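# Insert two dowel pins, fit the cover, return grippers

## Task

Take a dowel pin from the pin block and seat one in each of the pump body's two bores, pressed fully to the bottom; then set the cover plate flat on the body so both pins pass through its holes. Afterwards return grip50 and grip85 to the stand slots they each came from, release the last tool, and move the arm well away from the tools (a tool still locked on counts as part of the arm).

## Robot and tools

Robot: one arm with a tool changer at its wrist and no fixed fingers. Two swappable grippers, grip50 and grip85, hang in a tool stand. The one camera, cam_wrist (672x504), rides on the wrist.

Frames: everything is in the scene frame. The origin is on the table top beneath the arm base, +z is up, and +y lies to the left when facing along +x. Positions are in metres; orientations are quaternions written w, x, y, z. end_effector_position is always the centre of the changer's flat face, with or without a tool. The face's own z axis points out, away from the arm. Tool points, in mm along the face's x, y, z: grip50 grip point (0, -25, 180); grip85 grip point (0, 0, 173) when closed, 13 mm closer to the face when wide open. Both grippers close along the face x axis.

The command row: 14 numbers, always in this order: x, y, z, qw, qx, qy, qz, lock, grip50_position, grip50_force_limit, grip50_speed, grip85_position, grip85_force_limit, grip85_speed. The first seven are an absolute target pose for the changer face in the scene frame (metres, then unit quaternion). The other seven are scaled to -1..1. lock: positive locks the changer onto a plate touching its face, negative unlocks, 0 keeps the last order; each takes about 1 s. Gripper position: +1 fully open (50 mm or 85 mm); -1 means close until blocked (pads meet near -0.65 for grip50, -0.8 for grip85). force_limit maps -1..1 to about 20 N up to 185 N (grip50) or 235 N (grip85). speed maps -1..1 to about 20..150 mm/s. Gripper values only act when tool_id names that tool and its readings are numbers. Repeat the current quaternion in every row to hold orientation.

Tools:
- execute_actions {actions, pictures}: actions is an empty list (just report state), one wait {steps: up to 300}, or one action {rows: 1 to 15 rows, steps: up to 15, default 15}. Each control step is 1/30 s and uses one row; the last row repeats if rows run short. A target more than 0.6 m from the last reported position along any face axis is refused. Each step the commanded pose is clipped to within 100 mm and 16 degrees of the measured pose, so a far target needs several calls; check the reported pose.
- move {target: one 14-number row, speed: 0.002 to 0.5 m/s (default 0.25; turning up to twice that in rad/s), stop_force: optional 9 to 40 N}: a straight path to the absolute pose lasting 0.5 to 10 s. It does not avoid obstacles. With stop_force and a very slow speed the target may lie beyond the contact; the path ends when the push along the direction of travel rises by that much, then the face backs off two steps. Do not rely on it during rotations, and omit it when pulling away from something you are pressing. Its extra result line gives the ending (done, contact, held, off_target, moving, fault) and limits such as paced or held, plus the distance to target.
- wait {seconds: 0 to 10}: lets time pass without new commands.
- zoom_image {camera: "cam_wrist", region: [x0, y0, x1, y1] pixels, at most 504x504}: enlarged view of the latest image.
- finished_scene {scene}: pass the current scene's number to end and grade it; irreversible.

Result lines: pose and velocities of the face; Wrist force and Wrist torque along the face axes (offset up to about 4 N, noise up to 2.4 N, saturating near 50 N; mounted tool weight already removed; pressing reads as force pointing back into the arm); joint positions and torques (drifting, offset; not a contact measure); tool_id, plate_near, locked, unlocked, in_stand, unlock_refused; per-gripper position_measured (about 3 = open; grip50 mm = (250 - counts) x 0.202; grip85: 78 is 60 mm, 130 is 40 mm, 180 is 20 mm, 230 pads meet) and object_status (0 moving, 1 blocked opening, 2 blocked closing = holding, 3 reached target or pads touched, also possible on thin parts). HELD or pose unreachable means the clearance check altered the command. Hand target shows where the controller is driving.

Tool change: align the face on the plate centre within about 1 mm and 1 degree, face -y pointing toward the fork's open side. When plate_near is 1, send lock +1 and wait for locked 1. The gripper then restarts (readings n/a), closes and reopens by itself, so never hold anything during that. To remove a tool from the stand lift it 10 to 30 mm (about 20), slide at least 110 mm out along face -y, then rise. Return by the reverse path; when in_stand is 1 keep still, send lock -1, wait for unlocked 1. Outside the stand unlocking is refused. Slots are 180 mm apart; fork arms sit 40 to 70 mm either side along face x, extend 45 mm toward the opening, tops 18 mm below the plate face; stops are 10 mm high. Changer size: 63 mm across, a block reaching 46 mm on its -y side and a motor 58 mm on +y.

Gripping: set position -1 and keep sending it; confirm object_status 2. Changing position by 0.01 or more resets status; new force or speed needs a new position value.

Cautions: the arm is stiff, so approach contacts slowly and only slightly past the surface, ideally with stop_force. Torque reaching a joint limit (139 N m for the first three joints, 26 N m for the wrists) or 150 N external force causes a 10 s fault stop. Holding loads heats motors; 85 C brakes the arm. Avoid dropping parts, slamming, hard pushes, and anything leaving the table. Loose objects may be nudged occasionally.

Each tool is called after "Emit:" in YAML: its name, and indented under it one key for each argument.

## Session

Emit:
execute_actions:
  actions: []

Scene clock: 0.00 s of 7800.00 s.
end_effector_position=(+0.1686, -0.4158, +0.3393) locked=0 unlocked=1 plate_near=0 in_stand=0 unlock_refused=0 tool_id=none grip50_position_measured=n/a grip50_object_status=n/a grip85_position_measured=n/a grip85_object_status=n/a end_effector_quat_wxyz=(-0.019, +0.508, +0.860, +0.048) end_effector_velocity=(+0.000, -0.000, +0.000) end_effector_angular_velocity=(-0.001, -0.001, -0.000)
Joint positions: [-1.483 -1.646  1.93  -1.753 -1.548  2.713]
Joint velocities: [ 0.     0.    -0.    -0.001  0.001  0.   ]
Joint torques (N m, as the arm reports them, + toward a larger angle): no reading
Motor temperatures (°C, as the motors report them): [37 34 34 41 45 37]
Wrist force (N, on the end effector, along its own x y z axes, offset not removed): no reading
Wrist torque (N m, same axes, about the end effector's origin, offset not removed): no reading
Hand target: +0.169, -0.416, +0.339; -0.019, +0.508, +0.860, +0.048

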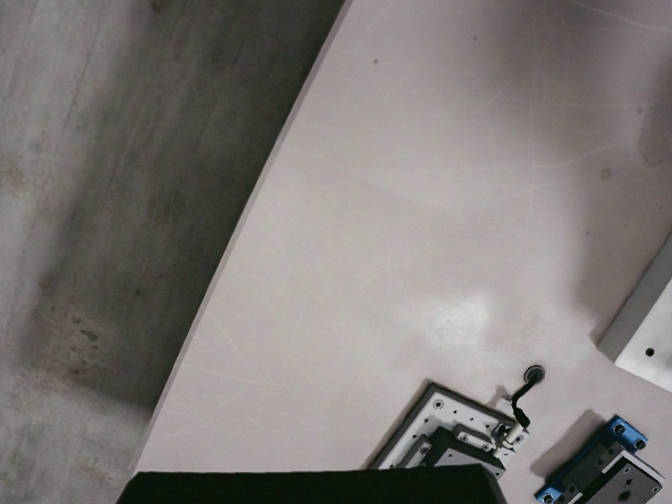

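Emit:
move:
  target: [0.1686,-0.4158,0.55,-0.019,0.508,0.860,0.048,0,0,0,0,0,0,0]

Scene clock: 5.00 s of 7800.00 s.
end_effector_position=(+0.1686, -0.4163, +0.5497) locked=0 unlocked=1 plate_near=0 in_stand=0 unlock_refused=0 tool_id=none grip50_position_measured=n/a grip50_object_status=n/a grip85_position_measured=n/a grip85_object_status=n/a end_effector_quat_wxyz=(-0.019, +0.508, +0.860, +0.048) end_effector_velocity=(+0.000, -0.001, +0.002) end_effector_angular_velocity=(+0.005, +0.001, +0.000)
Joint positions: [-1.482 -1.651  1.391 -1.211 -1.548  2.713]
Joint velocities: [ 0.     0.006 -0.012  0.011 -0.     0.   ]
Joint torques (N m, as the arm reports them, + toward a larger angle): [ 12.07 -10.37 -32.66  -0.53  -2.12   2.06]
Motor temperatures (°C, as the motors report them): [37 34 34 41 45 37]
Wrist force (N, on the end effector, along its own x y z axes, offset not removed): [1.7 -0.1 0.0]
Wrist torque (N m, same axes, about the end effector's origin, offset not removed): [-0.06 -0.02 -0.08]
Hand target: +0.169, -0.416, +0.550; -0.019, +0.508, +0.860, +0.048
Off the commanded pose: 0.001 m, 0 deg.
After step 90, 0.47 s passed at rest.
move: done

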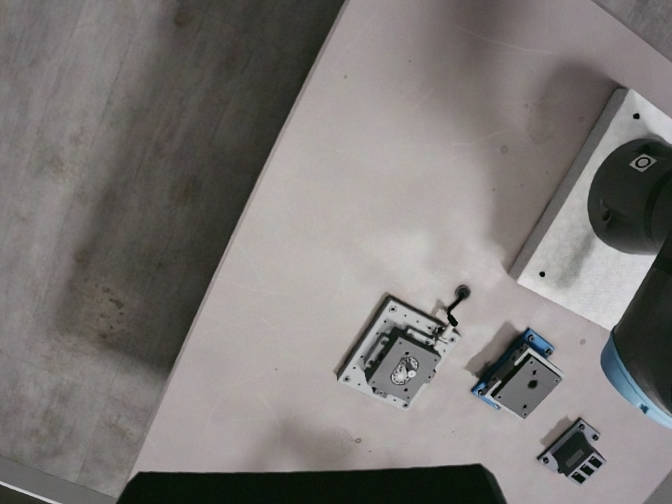

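Emit:
move:
  target: [0.3,-0.3,0.6,0,0.7071,0.7071,0,0,0,0,0,0,0,0]

Emit:
move:
  target: [0.3,0.1,0.6,0,0.7071,0.7071,0,0,0,0,0,0,0,0]

Scene clock: 18.83 s of 7800.00 s.
end_effector_position=(+0.2999, -0.3002, +0.5999) locked=0 unlocked=1 plate_near=0 in_stand=0 unlock_refused=0 tool_id=none grip50_position_measured=n/a grip50_object_status=n/a grip85_position_measured=n/a grip85_object_status=n/a end_effector_quat_wxyz=(-0.000, +0.707, +0.708, -0.000) end_effector_velocity=(+0.002, +0.001, +0.001) end_effector_angular_velocity=(-0.002, +0.003, -0.011)
Joint positions: [-1.091 -1.713  1.336 -1.191 -1.573  3.608]
Joint velocities: [ 0.007  0.003 -0.005  0.002 -0.004  0.018]
Joint torques (N m, as the arm reports them, + toward a larger angle): [ 12.36  -7.11 -32.71  -0.78  -1.94   1.98]
Motor temperatures (°C, as the motors report them): [37 34 34 41 45 37]
Wrist force (N, on the end effector, along its own x y z axes, offset not removed): [0.5 2.5 1.7]
Wrist torque (N m, same axes, about the end effector's origin, offset not removed): [0.19 0.02 -0.17]
Hand target: +0.300, -0.300, +0.600; -0.001, +0.707, +0.707, -0.001
Off the commanded pose: 0.000 m, 0 deg.
After step 90, 9.17 s passed at rest.
move: done

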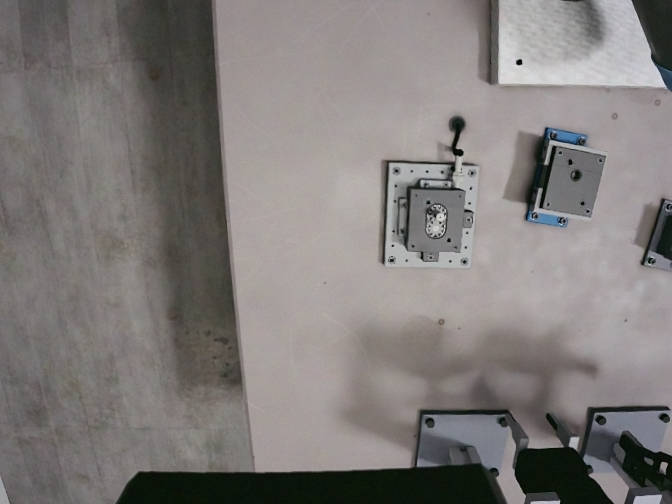

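Scene clock: 21.20 s of 7800.00 s.
end_effector_position=(+0.3000, +0.1002, +0.6002) locked=0 unlocked=1 plate_near=0 in_stand=0 unlock_refused=0 tool_id=none grip50_position_measured=n/a grip50_object_status=n/a grip85_position_measured=n/a grip85_object_status=n/a end_effector_quat_wxyz=(-0.000, +0.707, +0.707, -0.002) end_effector_velocity=(+0.001, +0.003, -0.000) end_effector_angular_velocity=(-0.003, +0.000, +0.000)
Joint positions: [-0.1   -1.965  1.506 -1.108 -1.573  4.6  ]
Joint velocities: [ 0.01   0.003 -0.002 -0.002 -0.003  0.01 ]
Joint torques (N m, as the arm reports them, + toward a larger angle): [ 11.69   4.36 -30.87  -4.48  -2.34   1.85]
Motor temperatures (°C, as the motors report them): [37 34 34 41 45 37]
Wrist force (N, on the end effector, along its own x y z axes, offset not removed): [4.8 -0.9 4.0]
Wrist torque (N m, same axes, about the end effector's origin, offset not removed): [-0.01 -0.17 -0.19]
Hand target: +0.300, +0.100, +0.600; -0.000, +0.707, +0.707, -0.002
Off the commanded pose: 0.000 m, 0 deg.
move: done

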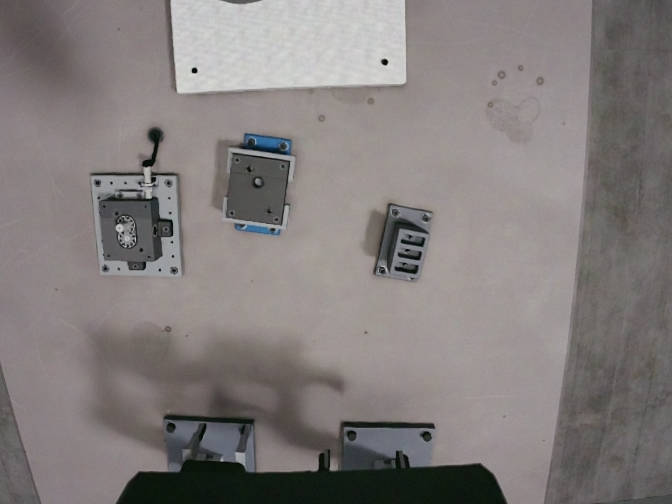

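Emit:
move:
  target: [0.45,0.1,0.6,0,0.7071,0.7071,0,0,0,0,0,0,0,0]

Emit:
move:
  target: [0.45,0.1,0.45,0,0.7071,0.7071,0,0,0,0,0,0,0,0]

Scene clock: 28.23 s of 7800.00 s.
end_effector_position=(+0.4496, +0.1000, +0.5997) locked=0 unlocked=1 plate_near=0 in_stand=0 unlock_refused=0 tool_id=none grip50_position_measured=n/a grip50_object_status=n/a grip85_position_measured=n/a grip85_object_status=n/a end_effector_quat_wxyz=(+0.000, +0.707, +0.707, -0.000) end_effector_velocity=(+0.002, +0.000, +0.001) end_effector_angular_velocity=(-0.000, -0.000, +0.000)
Joint positions: [-0.063 -1.627  1.26  -1.203 -1.571  4.637]
Joint velocities: [ 0.001  0.006 -0.009  0.003 -0.     0.001]
Joint torques (N m, as the arm reports them, + toward a larger angle): [ 11.32 -11.19 -32.58  -0.81  -2.07   1.94]
Motor temperatures (°C, as the motors report them): [37 34 34 41 45 37]
Wrist force (N, on the end effector, along its own x y z axes, offset not removed): [-0.8 2.4 3.2]
Wrist torque (N m, same axes, about the end effector's origin, offset not removed): [0.12 -0.06 -0.08]
Hand target: +0.450, +0.100, +0.600; +0.000, +0.707, +0.707, -0.000
Off the commanded pose: 0.000 m, 0 deg.
After step 90, 2.73 s passed at rest.
move: done

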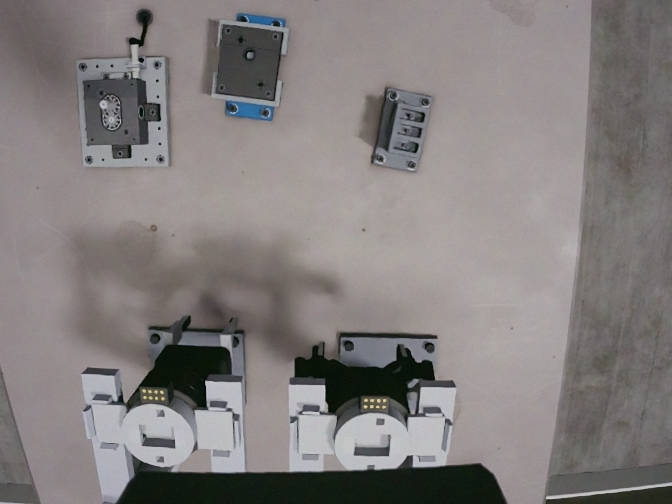

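Scene clock: 29.50 s of 7800.00 s.
end_effector_position=(+0.4495, +0.1000, +0.4503) locked=0 unlocked=1 plate_near=0 in_stand=0 unlock_refused=0 tool_id=none grip50_position_measured=n/a grip50_object_status=n/a grip85_position_measured=n/a grip85_object_status=n/a end_effector_quat_wxyz=(-0.000, +0.707, +0.707, -0.000) end_effector_velocity=(-0.000, +0.000, -0.003) end_effector_angular_velocity=(-0.000, -0.003, +0.001)
Joint positions: [-0.063 -1.689  1.706 -1.585 -1.571  4.637]
Joint velocities: [ 0.    -0.001  0.008 -0.01   0.    -0.   ]
Joint torques (N m, as the arm reports them, + toward a larger angle): [-13.3  -32.69 -16.06  -4.61   2.27  -1.5 ]
Motor temperatures (°C, as the motors report them): [37 34 34 41 45 37]
Wrist force (N, on the end effector, along its own x y z axes, offset not removed): [3.3 1.5 0.3]
Wrist torque (N m, same axes, about the end effector's origin, offset not removed): [-0.12 -0.11 -0.07]
Hand target: +0.450, +0.100, +0.450; -0.000, +0.707, +0.707, -0.000
Off the commanded pose: 0.001 m, 0 deg.
move: done

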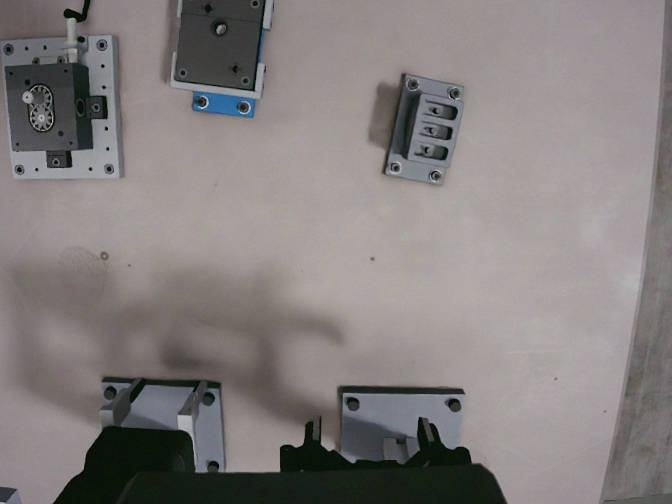

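Emit:
move:
  target: [0.6,0.04,0.5,0,0.7071,0.7071,0,0,0,0,0,0,0,0]

Scene clock: 43.63 s of 7800.00 s.
end_effector_position=(+0.5999, +0.0400, +0.4997) locked=0 unlocked=1 plate_near=0 in_stand=0 unlock_refused=0 tool_id=none grip50_position_measured=n/a grip50_object_status=n/a grip85_position_measured=n/a grip85_object_status=n/a end_effector_quat_wxyz=(+0.000, +0.707, +0.707, +0.000) end_effector_velocity=(+0.002, -0.000, +0.000) end_effector_angular_velocity=(+0.000, +0.004, -0.000)
Joint positions: [-0.145 -1.337  1.205 -1.438 -1.57   4.555]
Joint velocities: [ 0.     0.007 -0.01   0.006 -0.     0.001]
Joint torques (N m, as the arm reports them, + toward a larger angle): [-11.21 -25.94 -33.08  -0.69  -2.02  -1.75]
Motor temperatures (°C, as the motors report them): [37 34 34 41 45 37]
Wrist force (N, on the end effector, along its own x y z axes, offset not removed): [-1.0 -3.7 2.4]
Wrist torque (N m, same axes, about the end effector's origin, offset not removed): [-0.34 0.17 -0.17]
Hand target: +0.600, +0.040, +0.500; -0.000, +0.707, +0.707, +0.000
Off the commanded pose: 0.000 m, 0 deg.
After step 90, 9.70 s passed at rest.
move: done

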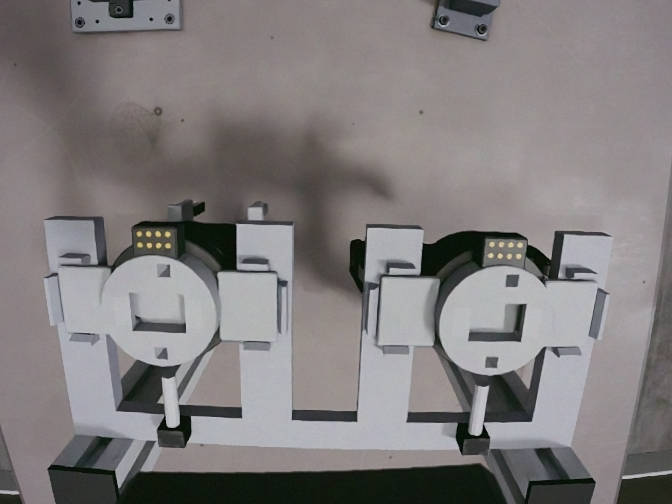

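Emit:
move:
  target: [0.625,-0.053,0.37,0,0.7071,0.7071,0,0,0,0,0,0,0,0]

Scene clock: 63.07 s of 7800.00 s.
end_effector_position=(+0.6246, -0.0527, +0.3702) locked=0 unlocked=1 plate_near=0 in_stand=0 unlock_refused=0 tool_id=none grip50_position_measured=n/a grip50_object_status=n/a grip85_position_measured=n/a grip85_object_status=n/a end_effector_quat_wxyz=(-0.000, +0.707, +0.707, +0.000) end_effector_velocity=(+0.001, -0.001, -0.002) end_effector_angular_velocity=(-0.001, -0.003, +0.001)
Joint positions: [-0.287 -1.266  1.446 -1.749 -1.57   4.414]
Joint velocities: [-0.002  0.003  0.001 -0.006  0.    -0.003]
Joint torques (N m, as the arm reports them, + toward a larger angle): [-12.47 -27.93 -14.51  -4.45   2.46  -1.75]
Motor temperatures (°C, as the motors report them): [37 34 34 41 45 37]
Wrist force (N, on the end effector, along its own x y z axes, offset not removed): [1.0 -0.5 1.4]
Wrist torque (N m, same axes, about the end effector's origin, offset not removed): [-0.07 0.12 -0.17]
Hand target: +0.625, -0.053, +0.370; -0.000, +0.707, +0.707, +0.000
Off the commanded pose: 0.001 m, 0 deg.
After step 90, 15.10 s passed at rest.
move: done

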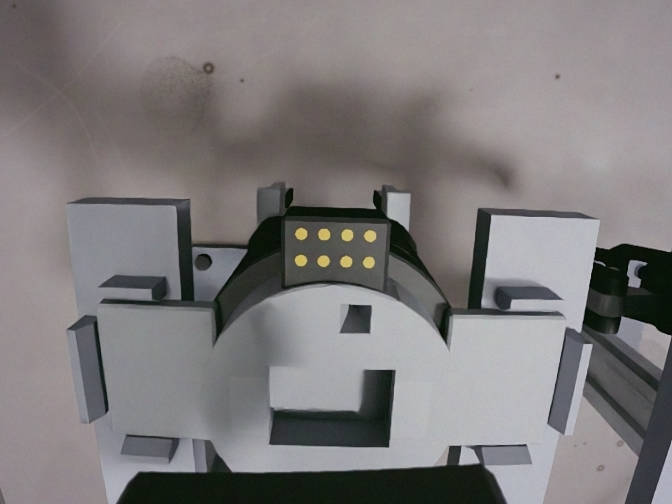

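Emit:
move:
  target: [0.623,-0.054,0.335,0,0.7248,0.6890,0,0,0,0,0,0,0,0]
  speed: 0.1

Scene clock: 77.10 s of 7800.00 s.
end_effector_position=(+0.6229, -0.0540, +0.3353) locked=0 unlocked=1 plate_near=0 in_stand=0 unlock_refused=0 tool_id=none grip50_position_measured=n/a grip50_object_status=n/a grip85_position_measured=n/a grip85_object_status=n/a end_effector_quat_wxyz=(-0.000, +0.725, +0.689, -0.000) end_effector_velocity=(-0.000, -0.000, -0.002) end_effector_angular_velocity=(-0.001, -0.002, -0.005)
Joint positions: [-0.289 -1.252  1.518 -1.835 -1.571  4.461]
Joint velocities: [-0.     0.     0.005 -0.007 -0.     0.004]
Joint torques (N m, as the arm reports them, + toward a larger angle): [-12.78 -30.45 -14.53  -4.51  -2.32   1.83]
Motor temperatures (°C, as the motors report them): [37 34 34 41 45 37]
Wrist force (N, on the end effector, along its own x y z axes, offset not removed): [-0.3 1.6 2.3]
Wrist torque (N m, same axes, about the end effector's origin, offset not removed): [0.04 0.08 -0.03]
Hand target: +0.623, -0.054, +0.335; -0.000, +0.725, +0.689, +0.000
Off the commanded pose: 0.000 m, 0 deg.
After step 90, 10.10 s passed at rest.
move: done

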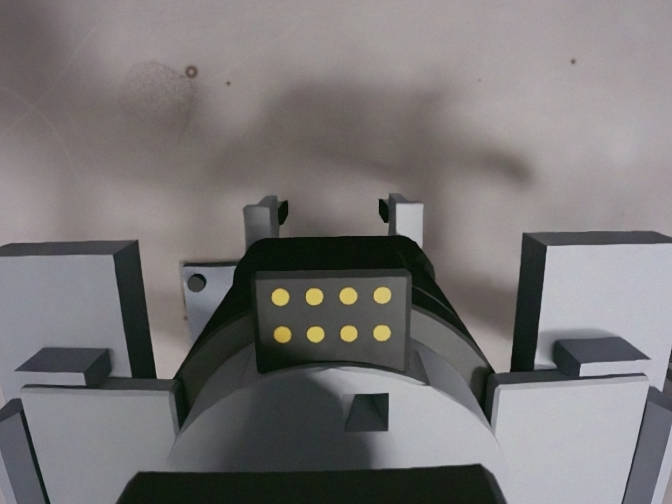

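Emit:
move:
  target: [0.623,-0.0535,0.285,0,0.7235,0.6903,0,0,0,0,0,0,0,0]
  speed: 0.008
  stop_force: 12

Scene clock: 85.97 s of 7800.00 s.
end_effector_position=(+0.6229, -0.0536, +0.2993) locked=0 unlocked=1 plate_near=1 in_stand=1 unlock_refused=0 tool_id=none grip50_position_measured=n/a grip50_object_status=n/a grip85_position_measured=n/a grip85_object_status=n/a end_effector_quat_wxyz=(+0.000, +0.724, +0.690, +0.000) end_effector_velocity=(+0.000, +0.001, +0.002) end_effector_angular_velocity=(+0.001, +0.003, +0.000)
Joint positions: [-0.289 -1.226  1.579 -1.923 -1.571  4.46 ]
Joint velocities: [ 0.001 -0.001 -0.006  0.01   0.     0.001]
Joint torques (N m, as the arm reports them, + toward a larger angle): [ 10.13 -15.12 -21.81  -0.44  -1.67  -3.28]
Motor temperatures (°C, as the motors report them): [37 34 34 41 45 37]
Wrist force (N, on the end effector, along its own x y z axes, offset not removed): [4.4 -29.0 -39.6]
Wrist torque (N m, same axes, about the end effector's origin, offset not removed): [-0.42 0.15 1.35]
Hand target: +0.623, -0.054, +0.300; +0.000, +0.724, +0.690, +0.000
Off the commanded pose: 0.014 m, 0 deg.
After step 90, 1.00 s passed at rest.
move: contact

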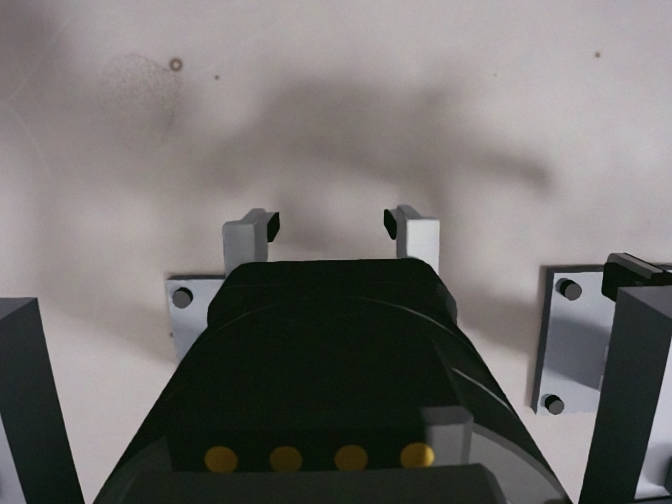

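Lucky. Lock.

Emit:
execute_actions:
  actions:
    - {"rows":[[0.623,-0.0536,0.2995,0,0.7235,0.6903,0,1,1,0,0,1,0,0]],"steps":15}
  pictures: false

Emit:
wait:
  seconds: 1

Scene clock: 88.57 s of 7800.00 s.
end_effector_position=(+0.6230, -0.0536, +0.2996) locked=0 unlocked=0 plate_near=1 in_stand=1 unlock_refused=0 tool_id=none grip50_position_measured=n/a grip50_object_status=n/a grip85_position_measured=n/a grip85_object_status=n/a end_effector_quat_wxyz=(+0.000, +0.724, +0.690, +0.000) end_effector_velocity=(-0.000, +0.000, -0.000) end_effector_angular_velocity=(-0.000, +0.000, +0.000)
Joint positions: [-0.289 -1.226  1.578 -1.922 -1.571  4.459]
Joint velocities: [ 0.    -0.     0.001 -0.    -0.    -0.   ]
Joint torques (N m, as the arm reports them, + toward a larger angle): [  4.53 -12.18 -31.69  -6.99   3.35  -3.36]
Motor temperatures (°C, as the motors report them): [37 34 34 41 45 37]
Wrist force (N, on the end effector, along its own x y z axes, offset not removed): [2.7 -34.8 -23.0]
Wrist torque (N m, same axes, about the end effector's origin, offset not removed): [-0.57 0.07 1.54]
Hand target: +0.623, -0.054, +0.299; -0.000, +0.724, +0.690, -0.000
Off the commanded pose: 0.000 m, 0 deg.
Steps of this call (steps 1 to 63: nothing new was sent; steps 64 to 78: all 15 steps of this action). Readings (end_effector_position | what the end effector reports):
64: (+0.6229, -0.0536, +0.2997) | locked=0 unlocked=0 plate_near=1 in_stand=1 unlock_refused=0 tool_id=none grip50_position_measured=n/a grip50_object_status=n/a grip85_position_measured=n/a grip85_object_status=n/a
65: (+0.6229, -0.0536, +0.2997) | locked=0 unlocked=0 plate_near=1 in_stand=1 unlock_refused=0 tool_id=none grip50_position_measured=n/a grip50_object_status=n/a grip85_position_measured=n/a grip85_object_status=n/a
67: (+0.6229, -0.0536, +0.2997) | locked=0 unlocked=0 plate_near=1 in_stand=1 unlock_refused=0 tool_id=none grip50_position_measured=n/a grip50_object_status=n/a grip85_position_measured=n/a grip85_object_status=n/a
71: (+0.6229, -0.0536, +0.2997) | locked=0 unlocked=0 plate_near=1 in_stand=1 unlock_refused=0 tool_id=none grip50_position_measured=n/a grip50_object_status=n/a grip85_position_measured=n/a grip85_object_status=n/a
78: the state above

Scene clock: 89.57 s of 7800.00 s.
end_effector_position=(+0.6230, -0.0536, +0.2995) locked=1 unlocked=0 plate_near=1 in_stand=1 unlock_refused=0 tool_id=grip50 grip50_position_measured=n/a grip50_object_status=n/a grip85_position_measured=n/a grip85_object_status=n/a end_effector_quat_wxyz=(+0.000, +0.724, +0.690, +0.000) end_effector_velocity=(-0.000, +0.001, +0.000) end_effector_angular_velocity=(+0.001, -0.000, +0.001)
Joint positions: [-0.289 -1.226  1.578 -1.922 -1.571  4.459]
Joint velocities: [ 0.001 -0.001  0.001 -0.     0.001 -0.   ]
Joint torques (N m, as the arm reports them, + toward a larger angle): [ 22.1  -23.27 -37.85 -17.18  -0.08  -6.59]
Motor temperatures (°C, as the motors report them): [37 34 34 41 45 37]
Wrist force (N, on the end effector, along its own x y z axes, offset not removed): [-2.3 -50.0 -24.2]
Wrist torque (N m, same axes, about the end effector's origin, offset not removed): [3.29 2.76 4.50]
Hand target: +0.623, -0.054, +0.299; -0.000, +0.724, +0.690, -0.000
Off the commanded pose: 0.000 m, 0 deg.
Steps of this call (steps 1 to 30: nothing new was sent). Readings (end_effector_position | what the end effector reports):
1: (+0.6230, -0.0536, +0.2996) | locked=0 unlocked=0 plate_near=1 in_stand=1 unlock_refused=0 tool_id=none grip50_position_measured=n/a grip50_object_status=n/a grip85_position_measured=n/a grip85_object_status=n/a
2: (+0.6230, -0.0536, +0.2996) | locked=0 unlocked=0 plate_near=1 in_stand=1 unlock_refused=0 tool_id=none grip50_position_measured=n/a grip50_object_status=n/a grip85_position_measured=n/a grip85_object_status=n/a
4: (+0.6230, -0.0536, +0.2995) | locked=0 unlocked=0 plate_near=1 in_stand=1 unlock_refused=0 tool_id=none grip50_position_measured=n/a grip50_object_status=n/a grip85_position_measured=n/a grip85_object_status=n/a
8: (+0.6229, -0.0536, +0.2995) | locked=0 unlocked=0 plate_near=1 in_stand=1 unlock_refused=0 tool_id=none grip50_position_measured=n/a grip50_object_status=n/a grip85_position_measured=n/a grip85_object_status=n/a
30: the state above

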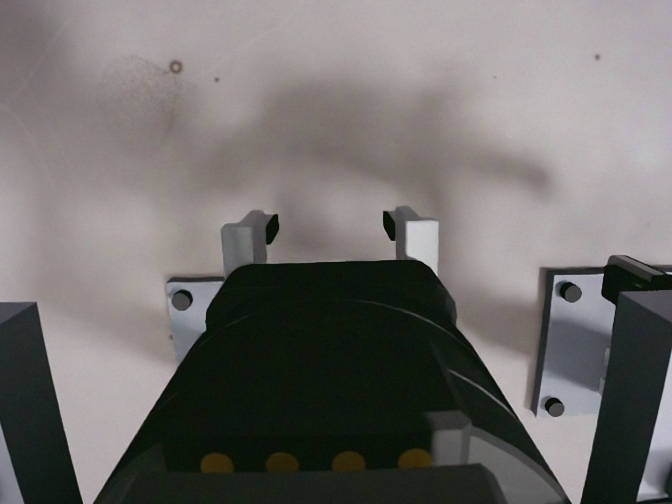

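Emit:
move:
  target: [0.6225,-0.0536,0.32,0,0.7235,0.6903,0,0,1,0,0,1,0,0]
  speed: 0.04

Emit:
move:
  target: [0.49,-0.047,0.32,0,0.7235,0.6903,0,0,1,0,0,1,0,0]
  speed: 0.12

Scene clock: 93.20 s of 7800.00 s.
end_effector_position=(+0.6226, -0.0536, +0.3197) locked=1 unlocked=0 plate_near=1 in_stand=0 unlock_refused=0 tool_id=grip50 grip50_position_measured=3 grip50_object_status=3 grip85_position_measured=n/a grip85_object_status=n/a end_effector_quat_wxyz=(+0.000, +0.724, +0.690, +0.000) end_effector_velocity=(+0.000, -0.001, +0.003) end_effector_angular_velocity=(-0.000, -0.001, -0.002)
Joint positions: [-0.289 -1.242  1.546 -1.874 -1.571  4.459]
Joint velocities: [-0.001 -0.002 -0.007  0.007  0.     0.001]
Joint torques (N m, as the arm reports them, + toward a larger angle): [-10.88 -59.17 -39.73  -2.37   2.47   1.74]
Motor temperatures (°C, as the motors report them): [37 34 34 41 45 37]
Wrist force (N, on the end effector, along its own x y z axes, offset not removed): [0.6 0.4 0.9]
Wrist torque (N m, same axes, about the end effector's origin, offset not removed): [0.06 0.06 -0.10]
Hand target: +0.623, -0.054, +0.320; +0.000, +0.724, +0.690, +0.000
Off the commanded pose: 0.000 m, 0 deg.
move: done

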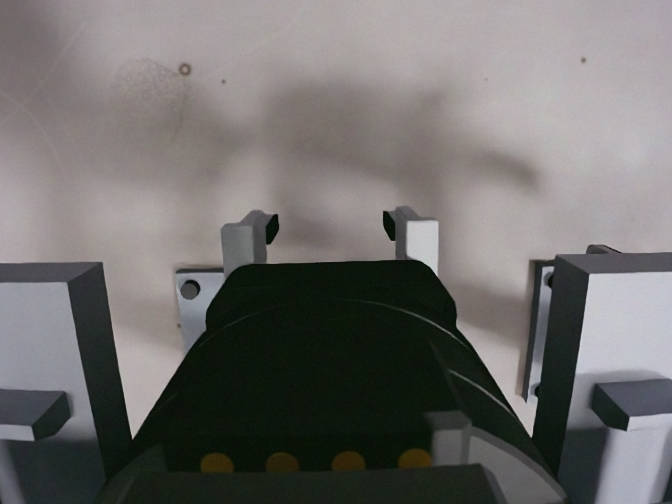

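Scene clock: 94.90 s of 7800.00 s.
end_effector_position=(+0.4903, -0.0470, +0.3202) locked=1 unlocked=0 plate_near=1 in_stand=0 unlock_refused=0 tool_id=grip50 grip50_position_measured=3 grip50_object_status=3 grip85_position_measured=n/a grip85_object_status=n/a end_effector_quat_wxyz=(+0.000, +0.724, +0.690, +0.000) end_effector_velocity=(-0.002, -0.000, +0.000) end_effector_angular_velocity=(-0.000, -0.001, -0.000)
Joint positions: [-0.357 -1.551  1.915 -1.933 -1.571  4.39 ]
Joint velocities: [-0.001 -0.005  0.004  0.     0.    -0.001]
Joint torques (N m, as the arm reports them, + toward a larger angle): [-11.34 -42.94 -19.96  -3.51   2.3   -1.8 ]
Motor temperatures (°C, as the motors report them): [37 34 34 41 45 37]
Wrist force (N, on the end effector, along its own x y z axes, offset not removed): [1.8 -2.0 -1.1]
Wrist torque (N m, same axes, about the end effector's origin, offset not removed): [-0.07 -0.02 -0.18]
Hand target: +0.490, -0.047, +0.320; -0.000, +0.724, +0.690, +0.000
Off the commanded pose: 0.000 m, 0 deg.
move: done

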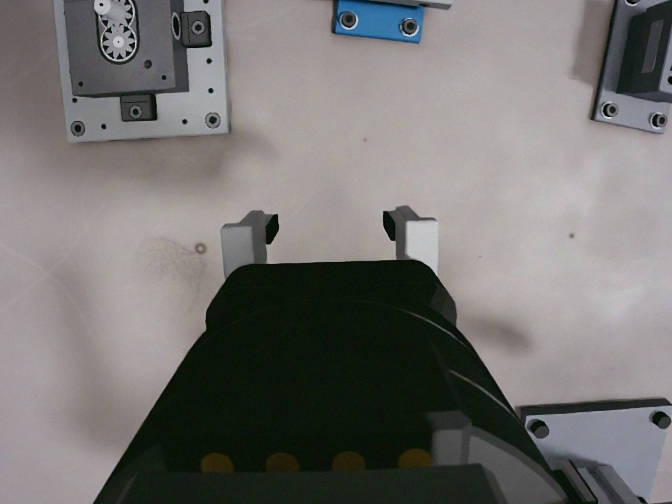

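Emit:
move:
  target: [0.42,0.19,0.36,0,0.7071,0.7071,0,0,1,0,0,1,0,0]

Scene clock: 101.07 s of 7800.00 s.
end_effector_position=(+0.4200, +0.1895, +0.3600) locked=1 unlocked=0 plate_near=1 in_stand=0 unlock_refused=0 tool_id=grip50 grip50_position_measured=3 grip50_object_status=3 grip85_position_measured=n/a grip85_object_status=n/a end_effector_quat_wxyz=(+0.000, +0.707, +0.707, -0.001) end_effector_velocity=(-0.000, +0.003, -0.000) end_effector_angular_velocity=(-0.000, +0.002, -0.000)
Joint positions: [ 0.142 -1.66   1.912 -1.821 -1.572  4.843]
Joint velocities: [ 0.007  0.004 -0.003  0.001  0.     0.007]
Joint torques (N m, as the arm reports them, + toward a larger angle): [ 12.87 -17.21 -38.81  -2.25  -2.28   1.96]
Motor temperatures (°C, as the motors report them): [37 34 34 41 45 37]
Wrist force (N, on the end effector, along its own x y z axes, offset not removed): [0.8 2.8 0.3]
Wrist torque (N m, same axes, about the end effector's origin, offset not removed): [0.11 0.02 -0.15]
Hand target: +0.420, +0.190, +0.360; +0.000, +0.707, +0.707, -0.001
Off the commanded pose: 0.001 m, 0 deg.
After step 90, 1.47 s passed at rest.
move: done

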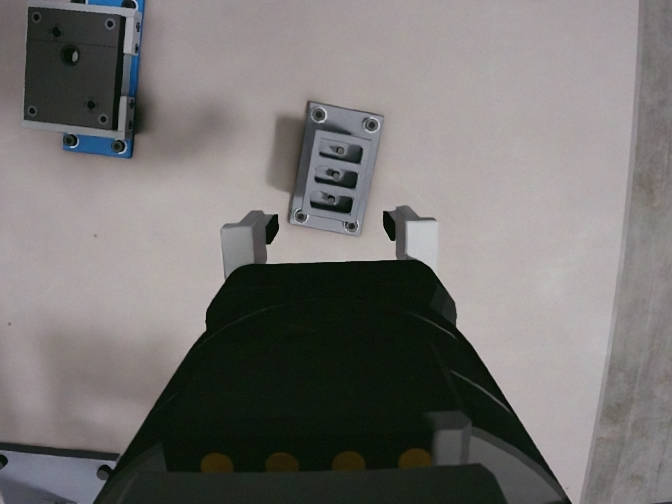

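Emit:
zoom_image:
  camera: "cam_wrist"
  region: [270,90,410,250]

Region (270, 90, 410, 250) of cam_wrist's 672x504 image, scaled by 3.150, with more detail than that image has; it fills the left 441 columns of this view, and the rest is white.

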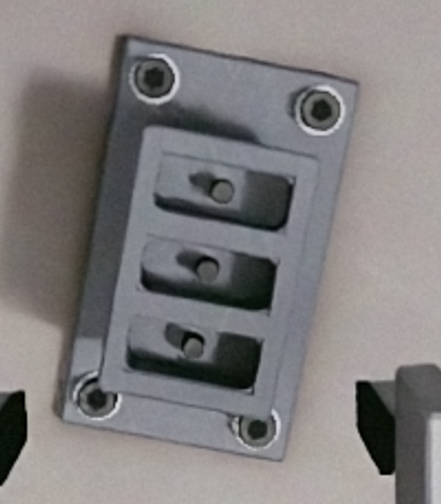

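Emit:
move:
  target: [0.4115,0.1863,0.27,0,0.7771,0.6293,0,0,1,0,0,-0.1,-0.5,0]
  speed: 0.15

Emit:
zoom_image:
  camera: "cam_wrist"
  region: [220,100,460,300]

Scene clock: 112.17 s of 7800.00 s.
end_effector_position=(+0.4112, +0.1863, +0.2704) locked=1 unlocked=0 plate_near=1 in_stand=0 unlock_refused=0 tool_id=grip50 grip50_position_measured=3 grip50_object_status=3 grip85_position_measured=n/a grip85_object_status=n/a end_effector_quat_wxyz=(-0.000, +0.777, +0.630, -0.000) end_effector_velocity=(+0.001, -0.001, -0.003) end_effector_angular_velocity=(-0.001, -0.002, -0.007)
Joint positions: [ 0.137 -1.598  2.101 -2.072 -1.57   5.046]
Joint velocities: [-0.001  0.004  0.004 -0.009 -0.001  0.006]
Joint torques (N m, as the arm reports them, + toward a larger angle): [ -9.54 -17.39 -19.94  -6.14  -2.4    1.95]
Motor temperatures (°C, as the motors report them): [37 34 34 41 45 37]
Wrist force (N, on the end effector, along its own x y z axes, offset not removed): [1.8 -1.4 1.9]
Wrist torque (N m, same axes, about the end effector's origin, offset not removed): [-0.21 -0.21 -0.12]
Hand target: +0.411, +0.186, +0.270; -0.000, +0.777, +0.629, +0.000
Off the commanded pose: 0.000 m, 0 deg.
After step 90, 6.83 s passed at rest.
move: done

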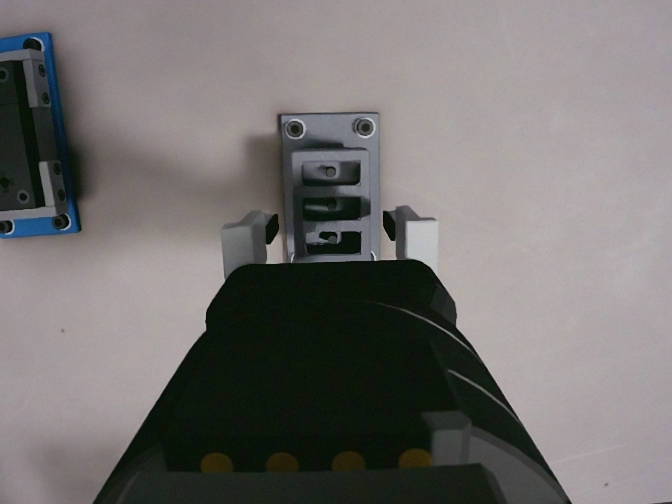

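Region (220, 100, 460, 300) of cam_wrist's 672x504 image, scaled by 2.100, with more detail than that image has.

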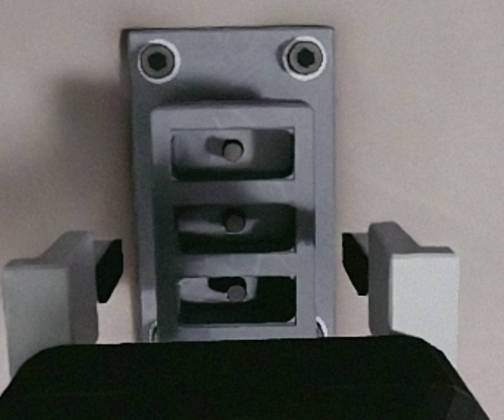

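Emit:
move:
  target: [0.4115,0.1863,0.25,0,0.7771,0.6293,0,0,-0.2,-0.5,0,1,0,0]
  speed: 0.05

Emit:
zoom_image:
  camera: "cam_wrist"
  region: [240,120,420,280]

Scene clock: 129.57 s of 7800.00 s.
end_effector_position=(+0.4116, +0.1863, +0.2527) locked=1 unlocked=0 plate_near=1 in_stand=0 unlock_refused=0 tool_id=grip50 grip50_position_measured=182 grip50_object_status=3 grip85_position_measured=n/a grip85_object_status=n/a end_effector_quat_wxyz=(+0.001, +0.777, +0.629, +0.001) end_effector_velocity=(-0.000, +0.000, +0.000) end_effector_angular_velocity=(+0.000, -0.001, -0.001)
Joint positions: [ 0.137 -1.573  2.13  -2.128 -1.57   5.047]
Joint velocities: [ 0.    -0.    -0.    -0.     0.     0.001]
Joint torques (N m, as the arm reports them, + toward a larger angle): [ -0.03 -28.97 -26.09  -4.11   0.21   0.08]
Motor temperatures (°C, as the motors report them): [37 34 34 41 45 37]
Wrist force (N, on the end effector, along its own x y z axes, offset not removed): [1.3 -6.3 -28.0]
Wrist torque (N m, same axes, about the end effector's origin, offset not removed): [1.88 -0.16 -0.09]
Hand target: +0.412, +0.186, +0.253; +0.001, +0.777, +0.629, +0.001
Off the commanded pose: 0.003 m, 0 deg.
FORCE FAULT: contact force on the arm reached its limit, and the arm stopped for 10 seconds. The contact can be on any part of the arm, not only on its tool. The arm's remaining commands of this call were not run. The arm holds still and accepts commands again. Move the arm away from the contact; if what it grips holds it there, let go first. Pushing or pulling that hard again can fault the arm again.
After step 90, 3.67 s passed at rest.
move: fault

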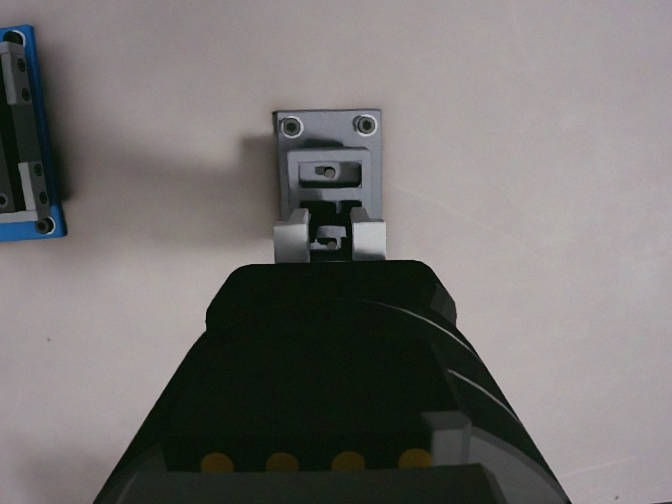

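Region (240, 120, 420, 280) of cam_wrist's 672x504 image, scaled by 2.800, with more detail than that image has.

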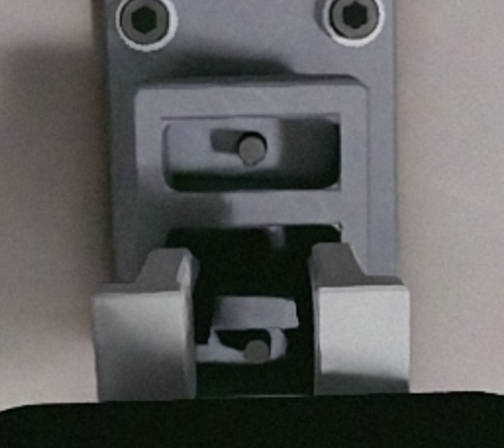

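Emit:
move:
  target: [0.4047,0.1878,0.262,0,0.7771,0.6293,0,0,-0.2,-0.5,0,1,0,0]
  speed: 0.03

Emit:
zoom_image:
  camera: "cam_wrist"
  region: [240,120,420,280]

Scene clock: 137.37 s of 7800.00 s.
end_effector_position=(+0.4049, +0.1877, +0.2617) locked=1 unlocked=0 plate_near=1 in_stand=0 unlock_refused=0 tool_id=grip50 grip50_position_measured=182 grip50_object_status=3 grip85_position_measured=n/a grip85_object_status=n/a end_effector_quat_wxyz=(+0.000, +0.777, +0.629, +0.000) end_effector_velocity=(-0.002, +0.001, +0.003) end_effector_angular_velocity=(+0.001, -0.001, -0.000)
Joint positions: [ 0.143 -1.599  2.127 -2.098 -1.57   5.052]
Joint velocities: [ 0.001 -0.008 -0.002  0.009  0.001  0.002]
Joint torques (N m, as the arm reports them, + toward a larger angle): [ 12.46 -39.17 -39.53  -2.24   2.65   1.58]
Motor temperatures (°C, as the motors report them): [37 34 34 41 45 37]
Wrist force (N, on the end effector, along its own x y z axes, offset not removed): [2.3 1.8 0.8]
Wrist torque (N m, same axes, about the end effector's origin, offset not removed): [0.06 -0.12 -0.23]
Hand target: +0.405, +0.188, +0.262; +0.000, +0.777, +0.629, -0.000
Off the commanded pose: 0.000 m, 0 deg.
After step 90, 4.00 s passed at rest.
move: done

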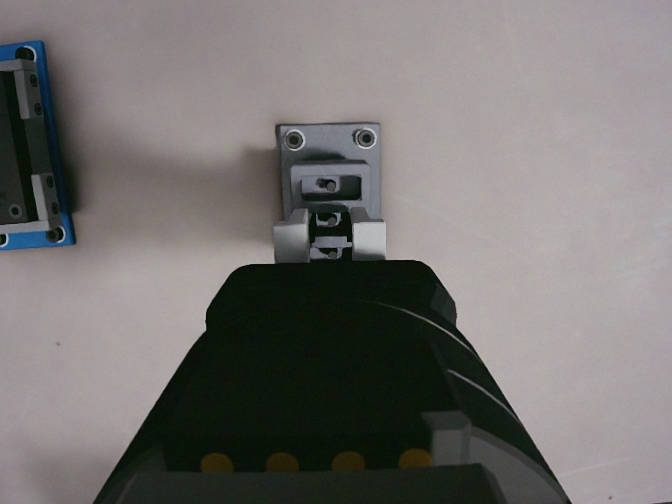

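Region (240, 120, 420, 280) of cam_wrist's 672x504 image, scaled by 2.800, with more detail than that image has.

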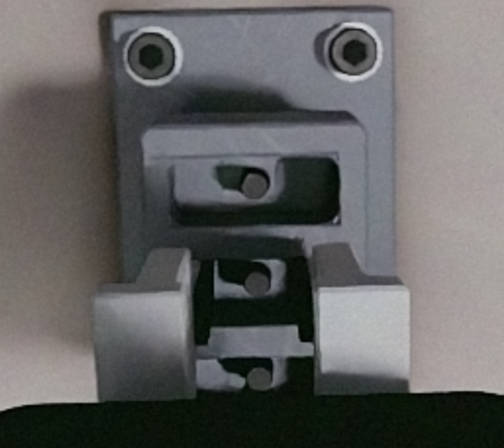

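Emit:
move:
  target: [0.4071,0.1872,0.256,0,0.7771,0.6293,0,0,-0.2,-0.5,0,1,0,0]
  speed: 0.01

Emit:
zoom_image:
  camera: "cam_wrist"
  region: [270,160,390,270]

Scene clock: 146.33 s of 7800.00 s.
end_effector_position=(+0.4070, +0.1872, +0.2563) locked=1 unlocked=0 plate_near=1 in_stand=0 unlock_refused=0 tool_id=grip50 grip50_position_measured=182 grip50_object_status=3 grip85_position_measured=n/a grip85_object_status=n/a end_effector_quat_wxyz=(-0.000, +0.777, +0.629, -0.000) end_effector_velocity=(+0.001, -0.000, -0.003) end_effector_angular_velocity=(+0.001, +0.001, -0.001)
Joint positions: [ 0.141 -1.588  2.132 -2.114 -1.57   5.05 ]
Joint velocities: [-0.001  0.006  0.003 -0.008  0.001 -0.   ]
Joint torques (N m, as the arm reports them, + toward a larger angle): [-12.89 -16.75 -17.24  -5.82   2.48  -1.78]
Motor temperatures (°C, as the motors report them): [37 34 34 41 45 37]
Wrist force (N, on the end effector, along its own x y z axes, offset not removed): [-0.9 -4.0 4.4]
Wrist torque (N m, same axes, about the end effector's origin, offset not removed): [-0.23 0.05 -0.21]
Hand target: +0.407, +0.187, +0.256; -0.000, +0.777, +0.629, +0.000
Off the commanded pose: 0.000 m, 0 deg.
After step 90, 5.10 s passed at rest.
move: done

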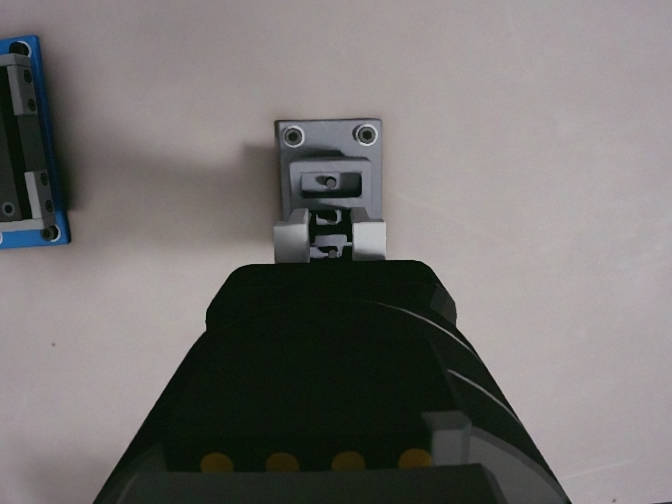

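Region (270, 160, 390, 270) of cam_wrist's 672x504 image, scaled by 4.200, with more detail than that image has; it fills the top 462 rows of this view, and the rest is white.

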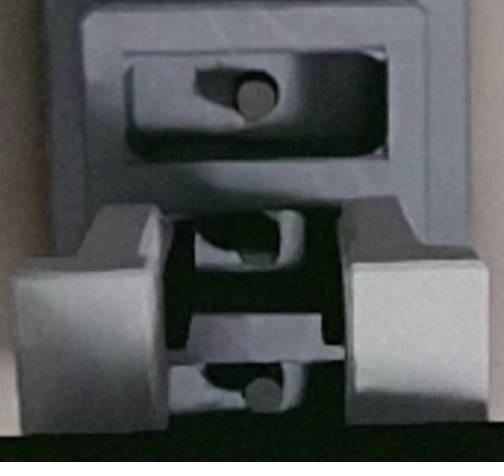

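Emit:
move:
  target: [0.4071,0.1872,0.240,0,0.7771,0.6293,0,0,-0.2,-0.5,0,1,0,0]
  speed: 0.004
  stop_force: 10

Emit:
zoom_image:
  camera: "cam_wrist"
  region: [270,160,390,270]

Scene clock: 151.60 s of 7800.00 s.
end_effector_position=(+0.4071, +0.1872, +0.2525) locked=1 unlocked=0 plate_near=1 in_stand=0 unlock_refused=0 tool_id=grip50 grip50_position_measured=182 grip50_object_status=3 grip85_position_measured=n/a grip85_object_status=n/a end_effector_quat_wxyz=(-0.000, +0.777, +0.629, -0.000) end_effector_velocity=(+0.001, -0.000, +0.001) end_effector_angular_velocity=(-0.001, +0.002, +0.000)
Joint positions: [ 0.141 -1.582  2.138 -2.126 -1.57   5.05 ]
Joint velocities: [-0.     0.    -0.004  0.006 -0.    -0.   ]
Joint torques (N m, as the arm reports them, + toward a larger angle): [-11.69 -26.8  -25.97  -2.37   2.59  -1.66]
Motor temperatures (°C, as the motors report them): [37 34 34 41 45 37]
Wrist force (N, on the end effector, along its own x y z axes, offset not removed): [-4.0 -7.3 -32.8]
Wrist torque (N m, same axes, about the end effector's origin, offset not removed): [1.99 -0.91 -0.04]
Hand target: +0.407, +0.187, +0.253; -0.000, +0.777, +0.629, +0.000
Off the commanded pose: 0.013 m, 0 deg.
After step 90, 1.03 s passed at rest.
move: contact

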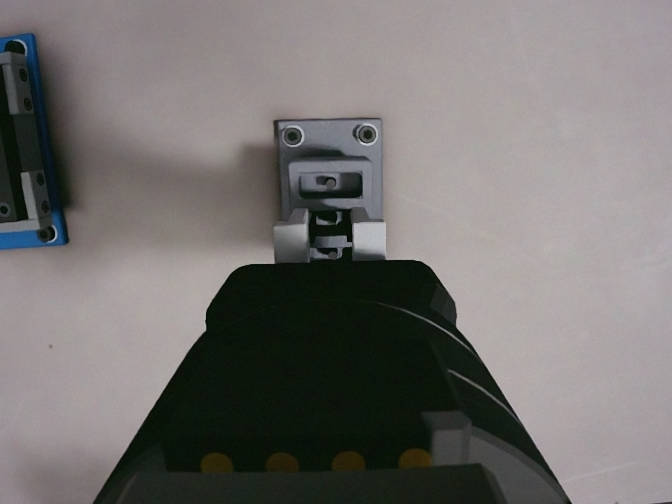

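Region (270, 160, 390, 270) of cam_wrist's 672x504 image, scaled by 4.200, with more detail than that image has; it fills the top 462 rows of this view, and the rest is white.

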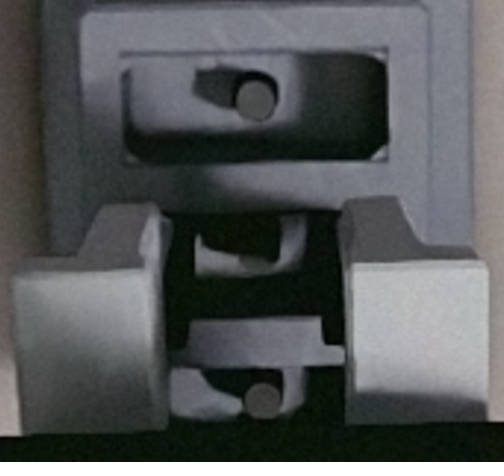

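Emit:
move:
  target: [0.4071,0.1872,0.257,0,0.7771,0.6293,0,0,-0.39,-0.5,0,1,0,0]
  speed: 0.01

Emit:
zoom_image:
  camera: "cam_wrist"
  region: [270,160,390,270]

Scene clock: 159.57 s of 7800.00 s.
end_effector_position=(+0.4071, +0.1872, +0.2567) locked=1 unlocked=0 plate_near=1 in_stand=0 unlock_refused=0 tool_id=grip50 grip50_position_measured=210 grip50_object_status=3 grip85_position_measured=n/a grip85_object_status=n/a end_effector_quat_wxyz=(+0.000, +0.777, +0.629, +0.000) end_effector_velocity=(-0.000, -0.000, +0.002) end_effector_angular_velocity=(-0.000, +0.002, -0.001)
Joint positions: [ 0.141 -1.588  2.131 -2.113 -1.57   5.05 ]
Joint velocities: [ 0.    -0.002 -0.003  0.007 -0.     0.001]
Joint torques (N m, as the arm reports them, + toward a larger angle): [-10.06 -39.05 -36.06  -2.35   1.97  -1.75]
Motor temperatures (°C, as the motors report them): [37 34 34 41 45 37]
Wrist force (N, on the end effector, along its own x y z axes, offset not removed): [-2.0 -0.5 2.7]
Wrist torque (N m, same axes, about the end effector's origin, offset not removed): [-0.07 0.24 -0.14]
Hand target: +0.407, +0.187, +0.257; +0.000, +0.777, +0.629, +0.000
Off the commanded pose: 0.000 m, 0 deg.
After step 90, 4.27 s passed at rest.
move: done

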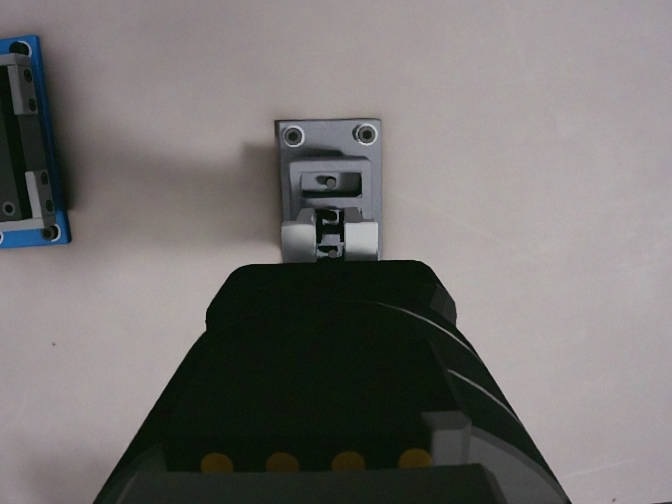

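Region (270, 160, 390, 270) of cam_wrist's 672x504 image, scaled by 4.200, with more detail than that image has; it fills the top 462 rows of this view, and the rest is white.

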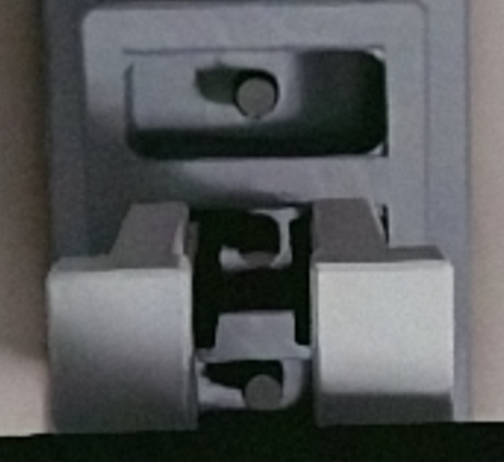

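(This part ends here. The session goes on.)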